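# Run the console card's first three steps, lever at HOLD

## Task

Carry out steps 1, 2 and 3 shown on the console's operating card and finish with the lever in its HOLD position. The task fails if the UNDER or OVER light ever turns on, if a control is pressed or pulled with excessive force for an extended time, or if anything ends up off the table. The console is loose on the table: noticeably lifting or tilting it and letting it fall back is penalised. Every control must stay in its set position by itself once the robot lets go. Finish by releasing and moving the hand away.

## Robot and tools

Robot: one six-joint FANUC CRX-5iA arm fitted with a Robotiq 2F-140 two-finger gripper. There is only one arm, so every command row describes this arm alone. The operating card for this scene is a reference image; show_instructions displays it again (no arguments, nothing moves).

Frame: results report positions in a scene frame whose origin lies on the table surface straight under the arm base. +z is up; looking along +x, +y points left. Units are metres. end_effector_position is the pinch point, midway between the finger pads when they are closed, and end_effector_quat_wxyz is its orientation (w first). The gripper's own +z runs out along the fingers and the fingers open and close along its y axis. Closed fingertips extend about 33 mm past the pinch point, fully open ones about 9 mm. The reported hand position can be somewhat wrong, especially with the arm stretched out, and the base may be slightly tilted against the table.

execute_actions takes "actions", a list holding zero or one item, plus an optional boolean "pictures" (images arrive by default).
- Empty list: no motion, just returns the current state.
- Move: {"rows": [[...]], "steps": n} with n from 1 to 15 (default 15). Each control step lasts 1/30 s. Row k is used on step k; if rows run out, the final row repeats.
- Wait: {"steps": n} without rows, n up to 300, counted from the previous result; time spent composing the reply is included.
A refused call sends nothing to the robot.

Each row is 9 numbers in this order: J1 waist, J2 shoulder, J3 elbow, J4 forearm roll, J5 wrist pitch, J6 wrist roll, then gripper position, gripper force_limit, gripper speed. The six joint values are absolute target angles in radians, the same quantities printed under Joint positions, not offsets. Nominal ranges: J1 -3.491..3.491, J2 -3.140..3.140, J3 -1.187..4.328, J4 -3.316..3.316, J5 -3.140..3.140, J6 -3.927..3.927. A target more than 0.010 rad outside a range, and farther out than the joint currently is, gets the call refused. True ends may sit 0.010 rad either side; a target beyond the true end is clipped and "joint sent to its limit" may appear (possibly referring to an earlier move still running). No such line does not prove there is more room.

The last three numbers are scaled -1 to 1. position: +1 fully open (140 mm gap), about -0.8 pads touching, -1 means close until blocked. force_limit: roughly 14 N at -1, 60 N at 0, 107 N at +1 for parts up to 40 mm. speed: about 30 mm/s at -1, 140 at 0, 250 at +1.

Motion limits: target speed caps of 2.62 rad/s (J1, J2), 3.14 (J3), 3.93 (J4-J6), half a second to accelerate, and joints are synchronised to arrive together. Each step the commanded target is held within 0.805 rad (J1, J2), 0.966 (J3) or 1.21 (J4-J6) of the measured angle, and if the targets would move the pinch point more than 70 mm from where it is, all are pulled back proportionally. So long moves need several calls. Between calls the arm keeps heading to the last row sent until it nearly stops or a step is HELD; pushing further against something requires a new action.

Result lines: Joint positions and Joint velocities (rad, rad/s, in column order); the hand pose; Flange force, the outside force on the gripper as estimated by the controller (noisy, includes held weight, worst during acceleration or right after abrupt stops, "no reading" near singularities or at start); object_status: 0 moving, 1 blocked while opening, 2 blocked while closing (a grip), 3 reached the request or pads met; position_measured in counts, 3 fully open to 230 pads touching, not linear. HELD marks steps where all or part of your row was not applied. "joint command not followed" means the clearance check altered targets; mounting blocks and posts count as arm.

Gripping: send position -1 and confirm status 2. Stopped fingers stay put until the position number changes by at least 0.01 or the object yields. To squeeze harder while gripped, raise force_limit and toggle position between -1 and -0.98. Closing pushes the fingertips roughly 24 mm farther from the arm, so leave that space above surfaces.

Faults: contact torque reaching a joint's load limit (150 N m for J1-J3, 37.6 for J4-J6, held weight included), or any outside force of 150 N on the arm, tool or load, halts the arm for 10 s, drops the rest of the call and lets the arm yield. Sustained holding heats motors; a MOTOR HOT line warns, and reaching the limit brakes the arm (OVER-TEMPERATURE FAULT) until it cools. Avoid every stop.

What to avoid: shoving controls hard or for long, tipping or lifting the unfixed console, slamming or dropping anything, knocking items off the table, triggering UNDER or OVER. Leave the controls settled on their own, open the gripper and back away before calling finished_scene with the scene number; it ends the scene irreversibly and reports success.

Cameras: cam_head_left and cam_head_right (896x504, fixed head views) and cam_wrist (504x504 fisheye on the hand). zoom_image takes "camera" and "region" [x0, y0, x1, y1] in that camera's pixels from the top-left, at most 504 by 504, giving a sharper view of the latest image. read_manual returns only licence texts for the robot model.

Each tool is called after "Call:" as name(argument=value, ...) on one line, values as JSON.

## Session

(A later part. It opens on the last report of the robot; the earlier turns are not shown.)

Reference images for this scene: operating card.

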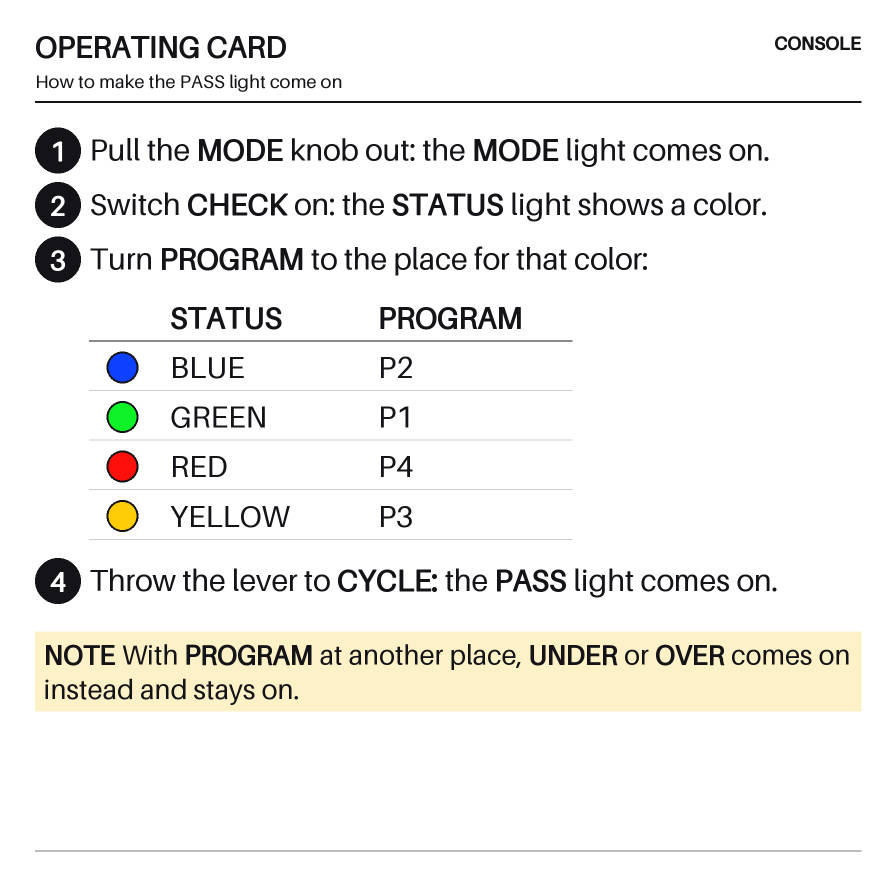

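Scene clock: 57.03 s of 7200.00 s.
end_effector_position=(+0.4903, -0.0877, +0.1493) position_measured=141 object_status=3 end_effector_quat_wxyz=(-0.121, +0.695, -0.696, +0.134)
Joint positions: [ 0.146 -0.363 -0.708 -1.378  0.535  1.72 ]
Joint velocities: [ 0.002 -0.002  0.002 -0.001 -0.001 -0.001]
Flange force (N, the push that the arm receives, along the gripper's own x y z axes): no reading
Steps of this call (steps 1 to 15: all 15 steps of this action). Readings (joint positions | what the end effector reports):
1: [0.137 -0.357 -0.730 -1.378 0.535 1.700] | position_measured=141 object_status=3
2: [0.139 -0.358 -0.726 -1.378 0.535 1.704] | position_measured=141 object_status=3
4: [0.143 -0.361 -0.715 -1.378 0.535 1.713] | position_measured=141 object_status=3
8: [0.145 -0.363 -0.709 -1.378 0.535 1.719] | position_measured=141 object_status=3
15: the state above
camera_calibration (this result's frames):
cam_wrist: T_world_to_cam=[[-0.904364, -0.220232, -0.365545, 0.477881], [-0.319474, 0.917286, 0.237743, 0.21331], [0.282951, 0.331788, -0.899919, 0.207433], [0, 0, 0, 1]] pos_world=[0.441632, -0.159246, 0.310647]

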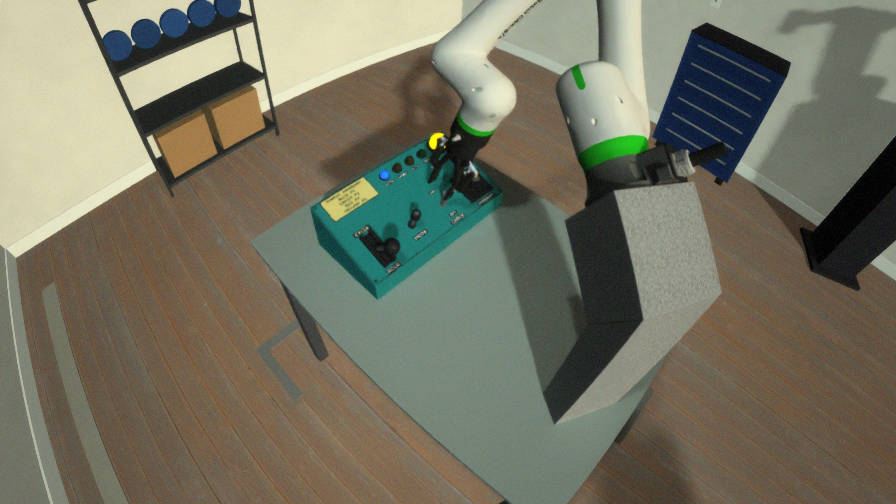

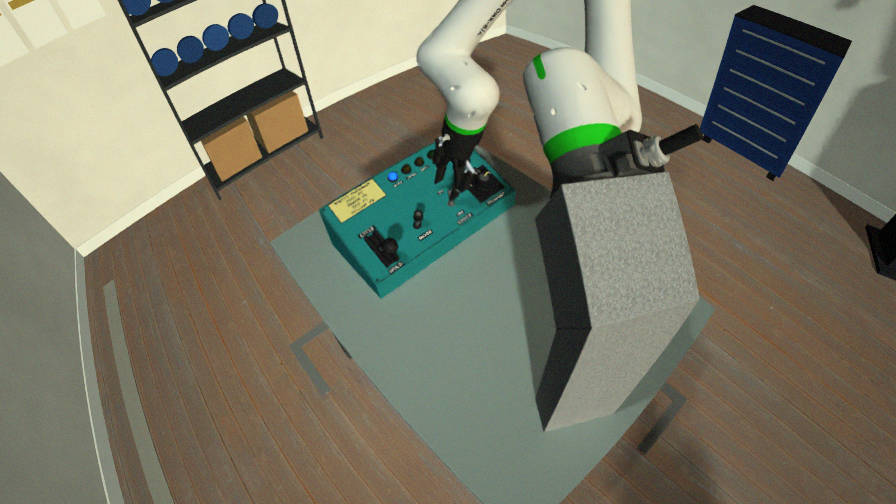

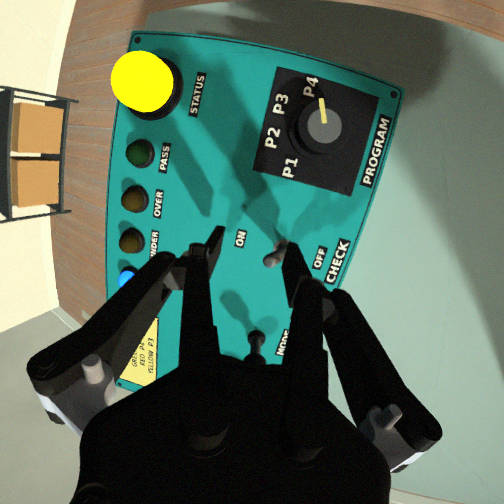

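Call:
execute_actions(actions=[{"rows":[[0.2,-0.56,-0.84,-1.378,0.535,1.72,0.1,-0.5,0]],"steps":13}], pictures=false)

Call:
execute_actions(actions=[{"rows":[[-0.478,-0.62,-0.787,-1.571,-0.07,2.45,0.1,-0.5,0]]}], pictures=false)

Call:
execute_actions(actions=[{"steps":25}])

Scene clock: 72.87 s of 7200.00 s.
end_effector_position=(+0.4718, -0.0854, +0.1944) position_measured=117 object_status=0 end_effector_quat_wxyz=(-0.158, +0.684, -0.696, +0.150)
Joint positions: [ 0.199 -0.558 -0.839 -1.378  0.535  1.72 ]
Joint velocities: [ 0.011 -0.037 -0.026 -0.001 -0.    -0.   ]
Flange force (N, the push that the arm receives, along the gripper's own x y z axes): no reading
Steps of this call (steps 1 to 15: the robot went on to your last target; steps 16 to 90: nothing new was sent; then 12.40 s passed at rest; steps 91 to 103: all 13 steps of this action). Readings (joint positions | what the end effector reports):
91: [0.146 -0.363 -0.708 -1.378 0.535 1.720] | position_measured=141 object_status=0
92: [0.147 -0.367 -0.710 -1.378 0.535 1.720] | position_measured=137 object_status=0
94: [0.154 -0.392 -0.727 -1.378 0.535 1.720] | position_measured=122 object_status=0
98: [0.183 -0.497 -0.798 -1.378 0.535 1.720] | position_measured=117 object_status=0
103: the state above

Scene clock: 73.37 s of 7200.00 s.
end_effector_position=(+0.4460, -0.1596, +0.1725) position_measured=117 object_status=3 end_effector_quat_wxyz=(-0.104, +0.779, -0.599, +0.153)
Joint positions: [-0.293 -0.604 -0.801 -1.518  0.095  2.251]
Joint velocities: [-1.256 -0.107  0.094 -0.355 -1.11   1.342]
Flange force (N, the push that the arm receives, along the gripper's own x y z axes): no reading
Steps of this call (steps 1 to 15: all 15 steps of this action). Readings (joint positions | what the end effector reports):
1: [0.199 -0.559 -0.839 -1.378 0.535 1.720] | position_measured=117 object_status=3
2: [0.196 -0.560 -0.839 -1.379 0.532 1.725] | position_measured=117 object_status=3
4: [0.171 -0.563 -0.837 -1.386 0.509 1.752] | position_measured=117 object_status=3
8: [0.051 -0.575 -0.827 -1.421 0.402 1.881] | position_measured=117 object_status=3
15: the state above

Scene clock: 74.20 s of 7200.00 s.
end_effector_position=(+0.4458, -0.1934, +0.1747) position_measured=117 object_status=3 end_effector_quat_wxyz=(-0.088, +0.809, -0.555, +0.172)
Joint positions: [-0.478 -0.62  -0.787 -1.571 -0.07   2.45 ]
Joint velocities: [ 0.003 -0.    -0.     0.003 -0.001  0.   ]
Flange force (N, the push that the arm receives, along the gripper's own x y z axes): no reading
Steps of this call (steps 1 to 25: the robot went on to your last target). Readings (joint positions | what the end effector reports):
1: [-0.333 -0.608 -0.798 -1.530 0.059 2.294] | position_measured=117 object_status=3
2: [-0.369 -0.611 -0.795 -1.540 0.028 2.332] | position_measured=117 object_status=3
4: [-0.425 -0.616 -0.791 -1.556 -0.023 2.393] | position_measured=117 object_status=3
8: [-0.476 -0.620 -0.787 -1.570 -0.068 2.447] | position_measured=117 object_status=3
25: the state above
camera_calibration (this result's frames):
cam_wrist: T_world_to_cam=[[-0.767529, -0.562132, -0.30807, 0.286483], [-0.611938, 0.785651, 0.0910205, 0.420591], [0.19087, 0.258381, -0.947, 0.312978], [0, 0, 0, 1]] pos_world=[0.417521, -0.250264, 0.346365]

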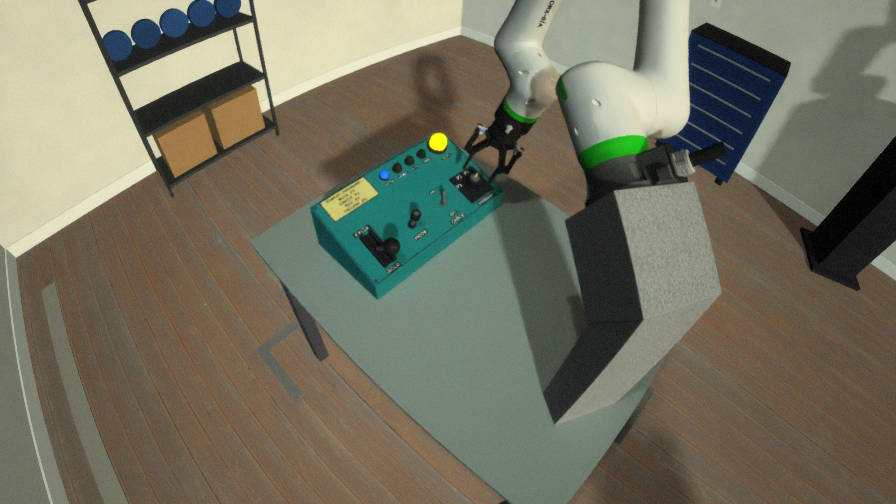

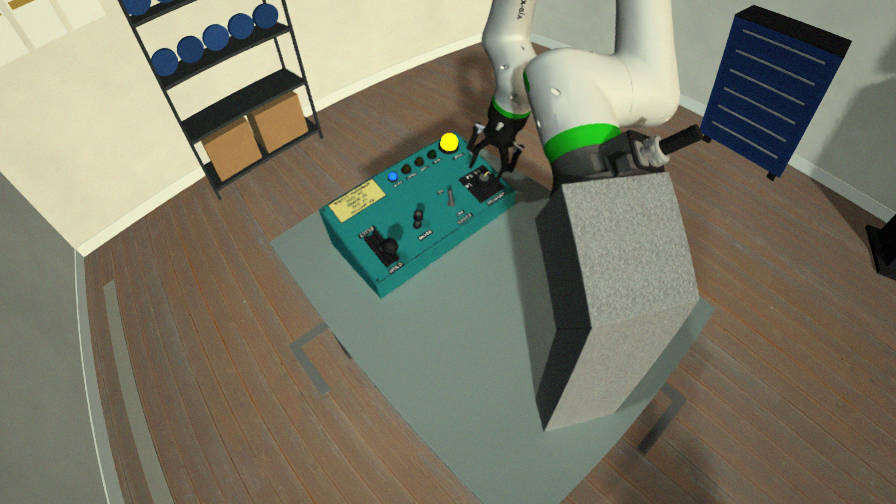

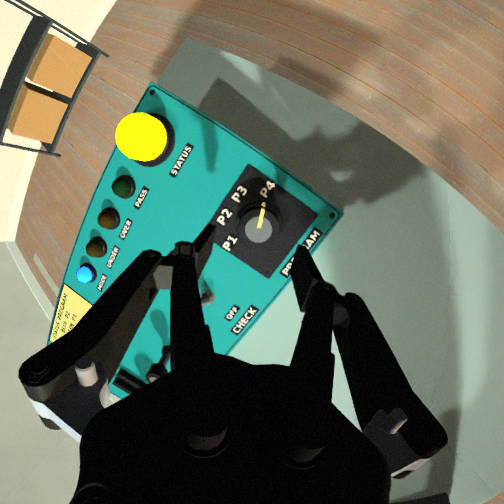

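Call:
execute_actions(actions=[{"rows":[[-0.485,-0.465,-0.683,-1.571,-0.07,2.45,-0.1,-0.5,-0.5]]}])

Call:
zoom_image(camera="cam_wrist", region=[180,180,330,320])

Scene clock: 78.13 s of 7200.00 s.
end_effector_position=(+0.4590, -0.2020, +0.1371) position_measured=141 object_status=3 end_effector_quat_wxyz=(-0.083, +0.812, -0.559, +0.147)
Joint positions: [-0.485 -0.466 -0.683 -1.571 -0.07   2.45 ]
Joint velocities: [-0.001  0.009  0.005  0.001 -0.001  0.   ]
Flange force (N, the push that the arm receives, along the gripper's own x y z axes): no reading
Steps of this call (steps 1 to 15: the robot went on to your last target; steps 16 to 90: nothing new was sent; then 0.43 s passed at rest; steps 91 to 105: all 15 steps of this action). Readings (joint positions | what the end effector reports):
91: [-0.478 -0.620 -0.787 -1.571 -0.070 2.450] | position_measured=117 object_status=0
92: [-0.478 -0.616 -0.784 -1.571 -0.070 2.450] | position_measured=119 object_status=0
94: [-0.479 -0.591 -0.767 -1.571 -0.070 2.450] | position_measured=129 object_status=0
98: [-0.483 -0.500 -0.707 -1.571 -0.070 2.450] | position_measured=141 object_status=0
105: the state above
camera_calibration (this result's frames):
cam_wrist: T_world_to_cam=[[-0.781376, -0.556495, -0.282426, 0.284214], [-0.606757, 0.783291, 0.135284, 0.429856], [0.145936, 0.277072, -0.949702, 0.30188], [0, 0, 0, 1]] pos_world=[0.438841, -0.262181, 0.308812]

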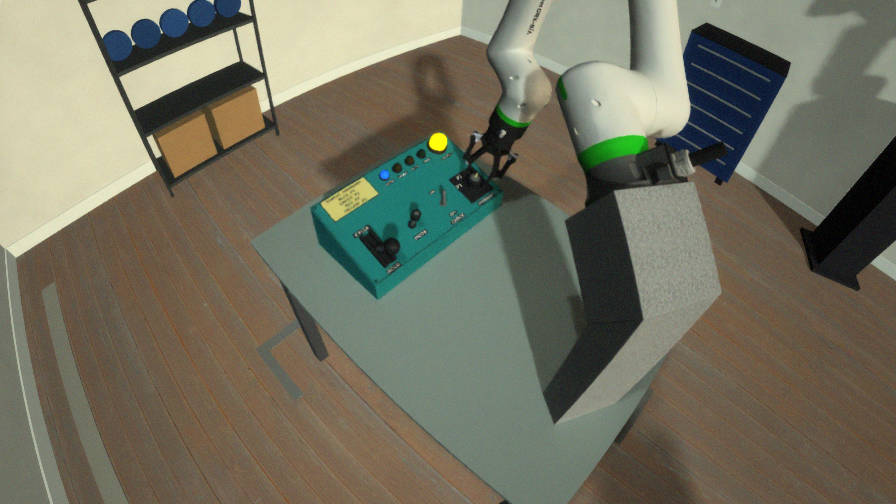

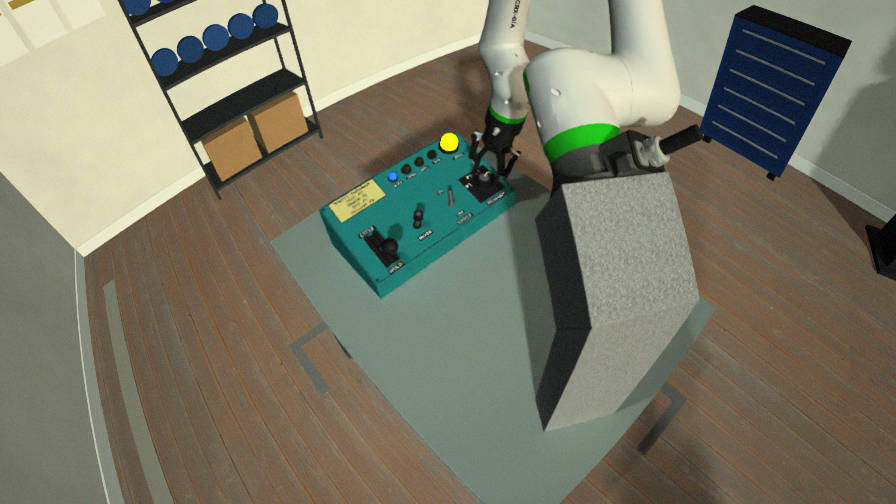

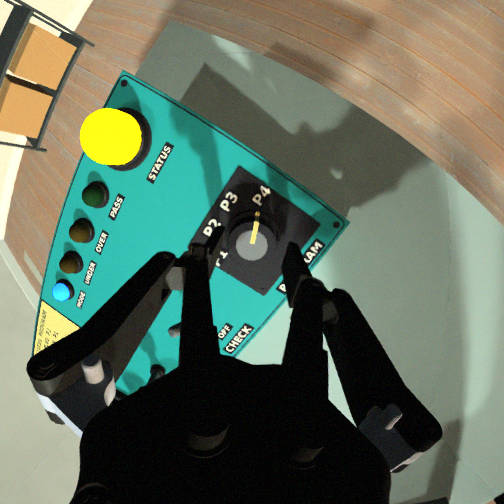

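Region (180, 180, 330, 320) of cam_wrist's 504x504 image, scaled by 3.360, with more detail than that image has; it fills the top 470 rows of this view, and the rest is white.

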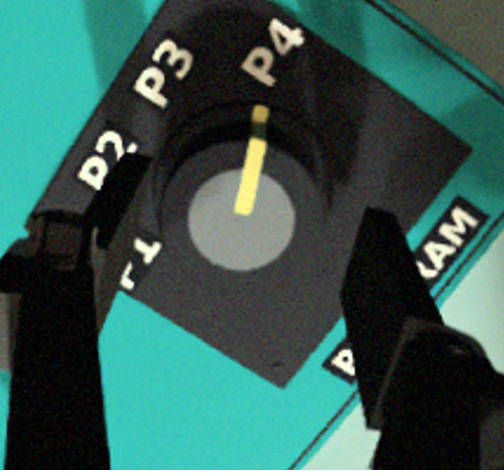

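Call:
execute_actions(actions=[{"rows":[[-0.485,-0.453,-0.67,-1.571,-0.07,2.45,-0.15,-0.5,-0.5]],"steps":10}], pictures=false)

Call:
execute_actions(actions=[{"rows":[[-0.485,-0.453,-0.67,-1.571,-0.07,2.45,-1,-0.6,-0.7]]}], pictures=false)

Call:
execute_actions(actions=[{"rows":[[-0.485,-0.453,-0.67,-1.571,-0.07,3.2,-1,-0.6,-0.7]]}], pictures=false)

Call:
execute_actions(actions=[{"steps":7}], pictures=false)

Call:
execute_actions(actions=[{"rows":[[-0.485,-0.453,-0.67,-1.571,-0.07,3.2,0.1,-0.6,0]],"steps":12}])

Scene clock: 91.43 s of 7200.00 s.
end_effector_position=(+0.4632, -0.2042, +0.1344) position_measured=148 object_status=3 end_effector_quat_wxyz=(-0.083, +0.812, -0.559, +0.147)
Joint positions: [-0.485 -0.453 -0.67  -1.571 -0.07   2.45 ]
Joint velocities: [-0.001  0.004  0.004  0.001  0.     0.001]
Flange force (N, the push that the arm receives, along the gripper's own x y z axes): no reading
Steps of this call (steps 1 to 15: the robot went on to your last target; steps 16 to 90: nothing new was sent; then 9.97 s passed at rest; steps 91 to 100: all 10 steps of this action). Readings (joint positions | what the end effector reports):
91: [-0.485 -0.465 -0.683 -1.571 -0.070 2.450] | position_measured=141 object_status=0
92: [-0.485 -0.462 -0.680 -1.571 -0.070 2.450] | position_measured=144 object_status=0
94: [-0.485 -0.457 -0.674 -1.571 -0.070 2.450] | position_measured=148 object_status=0
98: [-0.485 -0.454 -0.671 -1.571 -0.070 2.450] | position_measured=148 object_status=0
100: the state above

Scene clock: 91.93 s of 7200.00 s.
end_effector_position=(+0.4635, -0.2042, +0.1344) position_measured=166 object_status=2 end_effector_quat_wxyz=(-0.083, +0.812, -0.559, +0.147)
Joint positions: [-0.485 -0.453 -0.67  -1.571 -0.07   2.45 ]
Joint velocities: [-0.     0.001 -0.    -0.002  0.     0.001]
Flange force (N, the push that the arm receives, along the gripper's own x y z axes): no reading
Steps of this call (steps 1 to 15: all 15 steps of this action). Readings (joint positions | what the end effector reports):
1: [-0.485 -0.453 -0.670 -1.571 -0.070 2.450] | position_measured=148 object_status=0
2: [-0.485 -0.453 -0.670 -1.571 -0.070 2.450] | position_measured=150 object_status=0
4: [-0.485 -0.453 -0.670 -1.571 -0.070 2.450] | position_measured=157 object_status=0
8: [-0.485 -0.453 -0.670 -1.571 -0.070 2.450] | position_measured=166 object_status=0
15: the state above

Scene clock: 92.43 s of 7200.00 s.
end_effector_position=(+0.4634, -0.2042, +0.1343) position_measured=166 object_status=2 end_effector_quat_wxyz=(-0.030, +0.949, -0.265, +0.166)
Joint positions: [-0.485 -0.453 -0.67  -1.571 -0.07   3.111]
Joint velocities: [-0.     0.     0.001 -0.     0.001  1.132]
Flange force (N, the push that the arm receives, along the gripper's own x y z axes): no reading
Steps of this call (steps 1 to 15: all 15 steps of this action). Readings (joint positions | what the end effector reports):
1: [-0.485 -0.453 -0.670 -1.571 -0.070 2.451] | position_measured=166 object_status=2
2: [-0.485 -0.453 -0.670 -1.571 -0.070 2.457] | position_measured=166 object_status=2
4: [-0.485 -0.453 -0.670 -1.571 -0.070 2.495] | position_measured=166 object_status=2
8: [-0.485 -0.453 -0.670 -1.571 -0.070 2.674] | position_measured=166 object_status=2
15: the state above

Scene clock: 92.67 s of 7200.00 s.
end_effector_position=(+0.4634, -0.2043, +0.1343) position_measured=166 object_status=2 end_effector_quat_wxyz=(-0.023, +0.960, -0.223, +0.167)
Joint positions: [-0.485 -0.453 -0.67  -1.571 -0.07   3.2  ]
Joint velocities: [-0.001  0.    -0.     0.001  0.     0.004]
Flange force (N, the push that the arm receives, along the gripper's own x y z axes): no reading
Steps of this call (steps 1 to 7: the robot went on to your last target). Readings (joint positions | what the end effector reports):
1: [-0.485 -0.453 -0.670 -1.571 -0.070 3.145] | position_measured=166 object_status=2
2: [-0.485 -0.453 -0.670 -1.571 -0.070 3.171] | position_measured=166 object_status=2
4: [-0.485 -0.453 -0.670 -1.571 -0.070 3.197] | position_measured=166 object_status=2
7: the state above

Scene clock: 93.07 s of 7200.00 s.
end_effector_position=(+0.4632, -0.2042, +0.1343) position_measured=117 object_status=0 end_effector_quat_wxyz=(-0.023, +0.960, -0.222, +0.167)
Joint positions: [-0.485 -0.453 -0.67  -1.571 -0.07   3.2  ]
Joint velocities: [ 0.002  0.     0.     0.002  0.    -0.001]
Flange force (N, the push that the arm receives, along the gripper's own x y z axes): no reading
Steps of this call (steps 1 to 12: all 12 steps of this action). Readings (joint positions | what the end effector reports):
1: [-0.485 -0.453 -0.670 -1.571 -0.070 3.200] | position_measured=166 object_status=0
2: [-0.485 -0.453 -0.670 -1.571 -0.069 3.200] | position_measured=166 object_status=0
4: [-0.485 -0.453 -0.670 -1.571 -0.069 3.200] | position_measured=147 object_status=0
8: [-0.485 -0.453 -0.670 -1.571 -0.070 3.200] | position_measured=118 object_status=0
12: the state above
camera_calibration (this result's frames):
cam_wrist: T_world_to_cam=[[-0.217351, -0.973508, -0.0709921, -0.0893477], [-0.976066, 0.216227, 0.0232384, 0.504907], [-0.00727231, 0.0743438, -0.997206, 0.335141], [0, 0, 0, 1]] pos_world=[0.47584, -0.221071, 0.316128]

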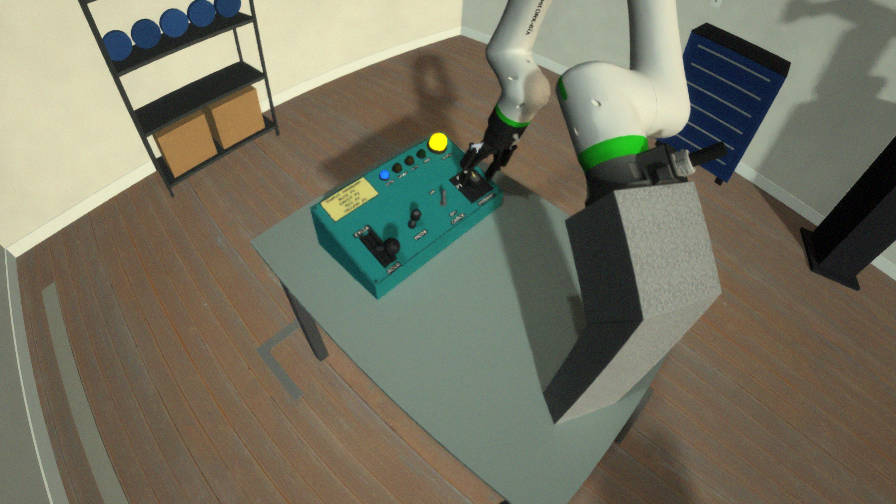

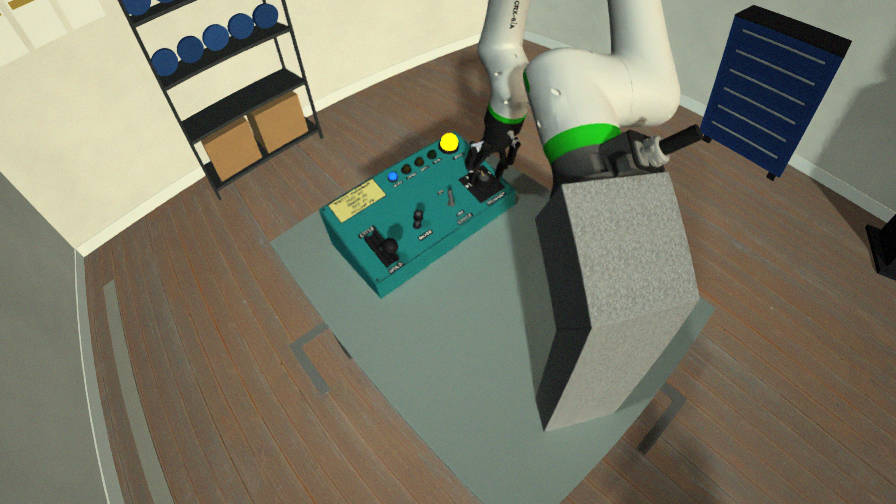

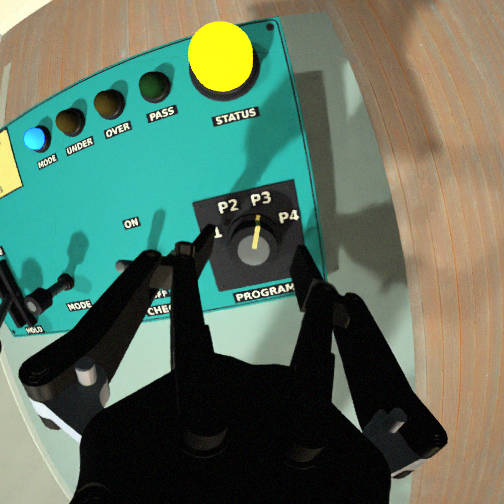

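Call:
execute_actions(actions=[{"rows":[[-0.485,-0.84,-0.9,-1.571,-0.07,3.2,0.1,-0.6,0]]}], pictures=false)

Call:
execute_actions(actions=[{"steps":15}])

Scene clock: 99.10 s of 7200.00 s.
end_effector_position=(+0.4417, -0.1989, +0.2190) position_measured=117 object_status=3 end_effector_quat_wxyz=(-0.002, +0.946, -0.219, +0.237)
Joint positions: [-0.485 -0.818 -0.887 -1.571 -0.07   3.2  ]
Joint velocities: [-0.002 -0.425 -0.252 -0.001 -0.001  0.001]
Flange force (N, the push that the arm receives, along the gripper's own x y z axes): no reading
Steps of this call (steps 1 to 15: the robot went on to your last target; steps 16 to 90: nothing new was sent; then 2.53 s passed at rest; steps 91 to 105: all 15 steps of this action). Readings (joint positions | what the end effector reports):
91: [-0.485 -0.453 -0.670 -1.571 -0.070 3.200] | position_measured=117 object_status=3
92: [-0.485 -0.457 -0.672 -1.571 -0.070 3.200] | position_measured=117 object_status=3
94: [-0.485 -0.482 -0.687 -1.571 -0.070 3.200] | position_measured=117 object_status=3
98: [-0.485 -0.602 -0.759 -1.571 -0.070 3.200] | position_measured=117 object_status=3
105: the state above

Scene clock: 99.60 s of 7200.00 s.
end_effector_position=(+0.4398, -0.1981, +0.2230) position_measured=117 object_status=3 end_effector_quat_wxyz=(-0.000, +0.945, -0.219, +0.241)
Joint positions: [-0.485 -0.84  -0.9   -1.571 -0.07   3.2  ]
Joint velocities: [ 0.001 -0.001 -0.     0.001 -0.001  0.   ]
Flange force (N, the push that the arm receives, along the gripper's own x y z axes): no reading
Steps of this call (steps 1 to 15: the robot went on to your last target). Readings (joint positions | what the end effector reports):
1: [-0.485 -0.830 -0.894 -1.571 -0.070 3.200] | position_measured=117 object_status=3
2: [-0.485 -0.836 -0.898 -1.571 -0.070 3.200] | position_measured=117 object_status=3
4: [-0.485 -0.839 -0.899 -1.571 -0.070 3.200] | position_measured=117 object_status=3
8: [-0.485 -0.840 -0.900 -1.571 -0.070 3.200] | position_measured=117 object_status=3
15: the state above
camera_calibration (this result's frames):
cam_wrist: T_world_to_cam=[[-0.221692, -0.97477, -0.0259937, -0.0905442], [-0.966509, 0.223191, -0.12667, 0.509214], [0.129275, -0.00295854, -0.991604, 0.346319], [0, 0, 0, 1]] pos_world=[0.427316, -0.200887, 0.40556]

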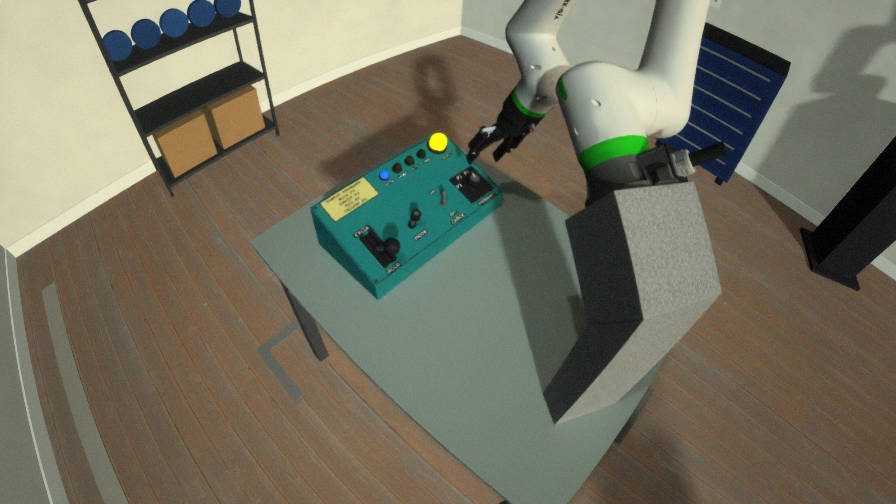

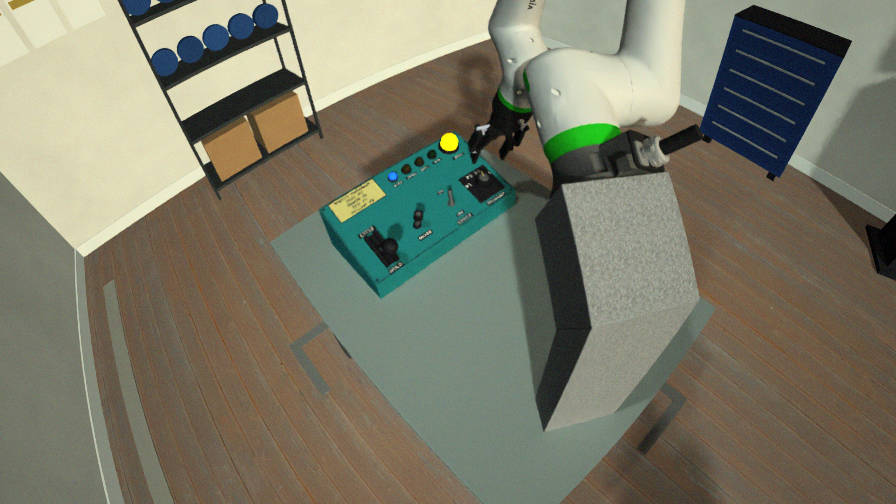

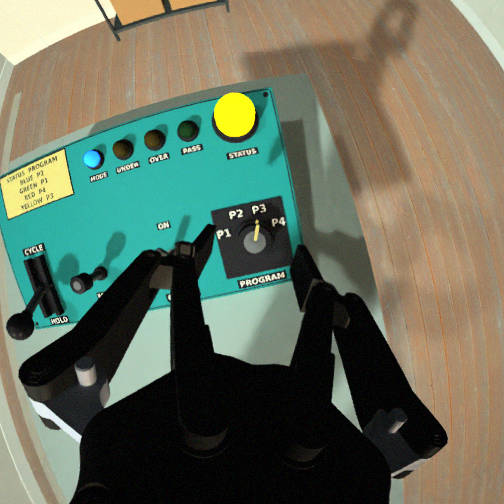

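Call:
finished_scene(scene=2)

The scene is finished: the task was done.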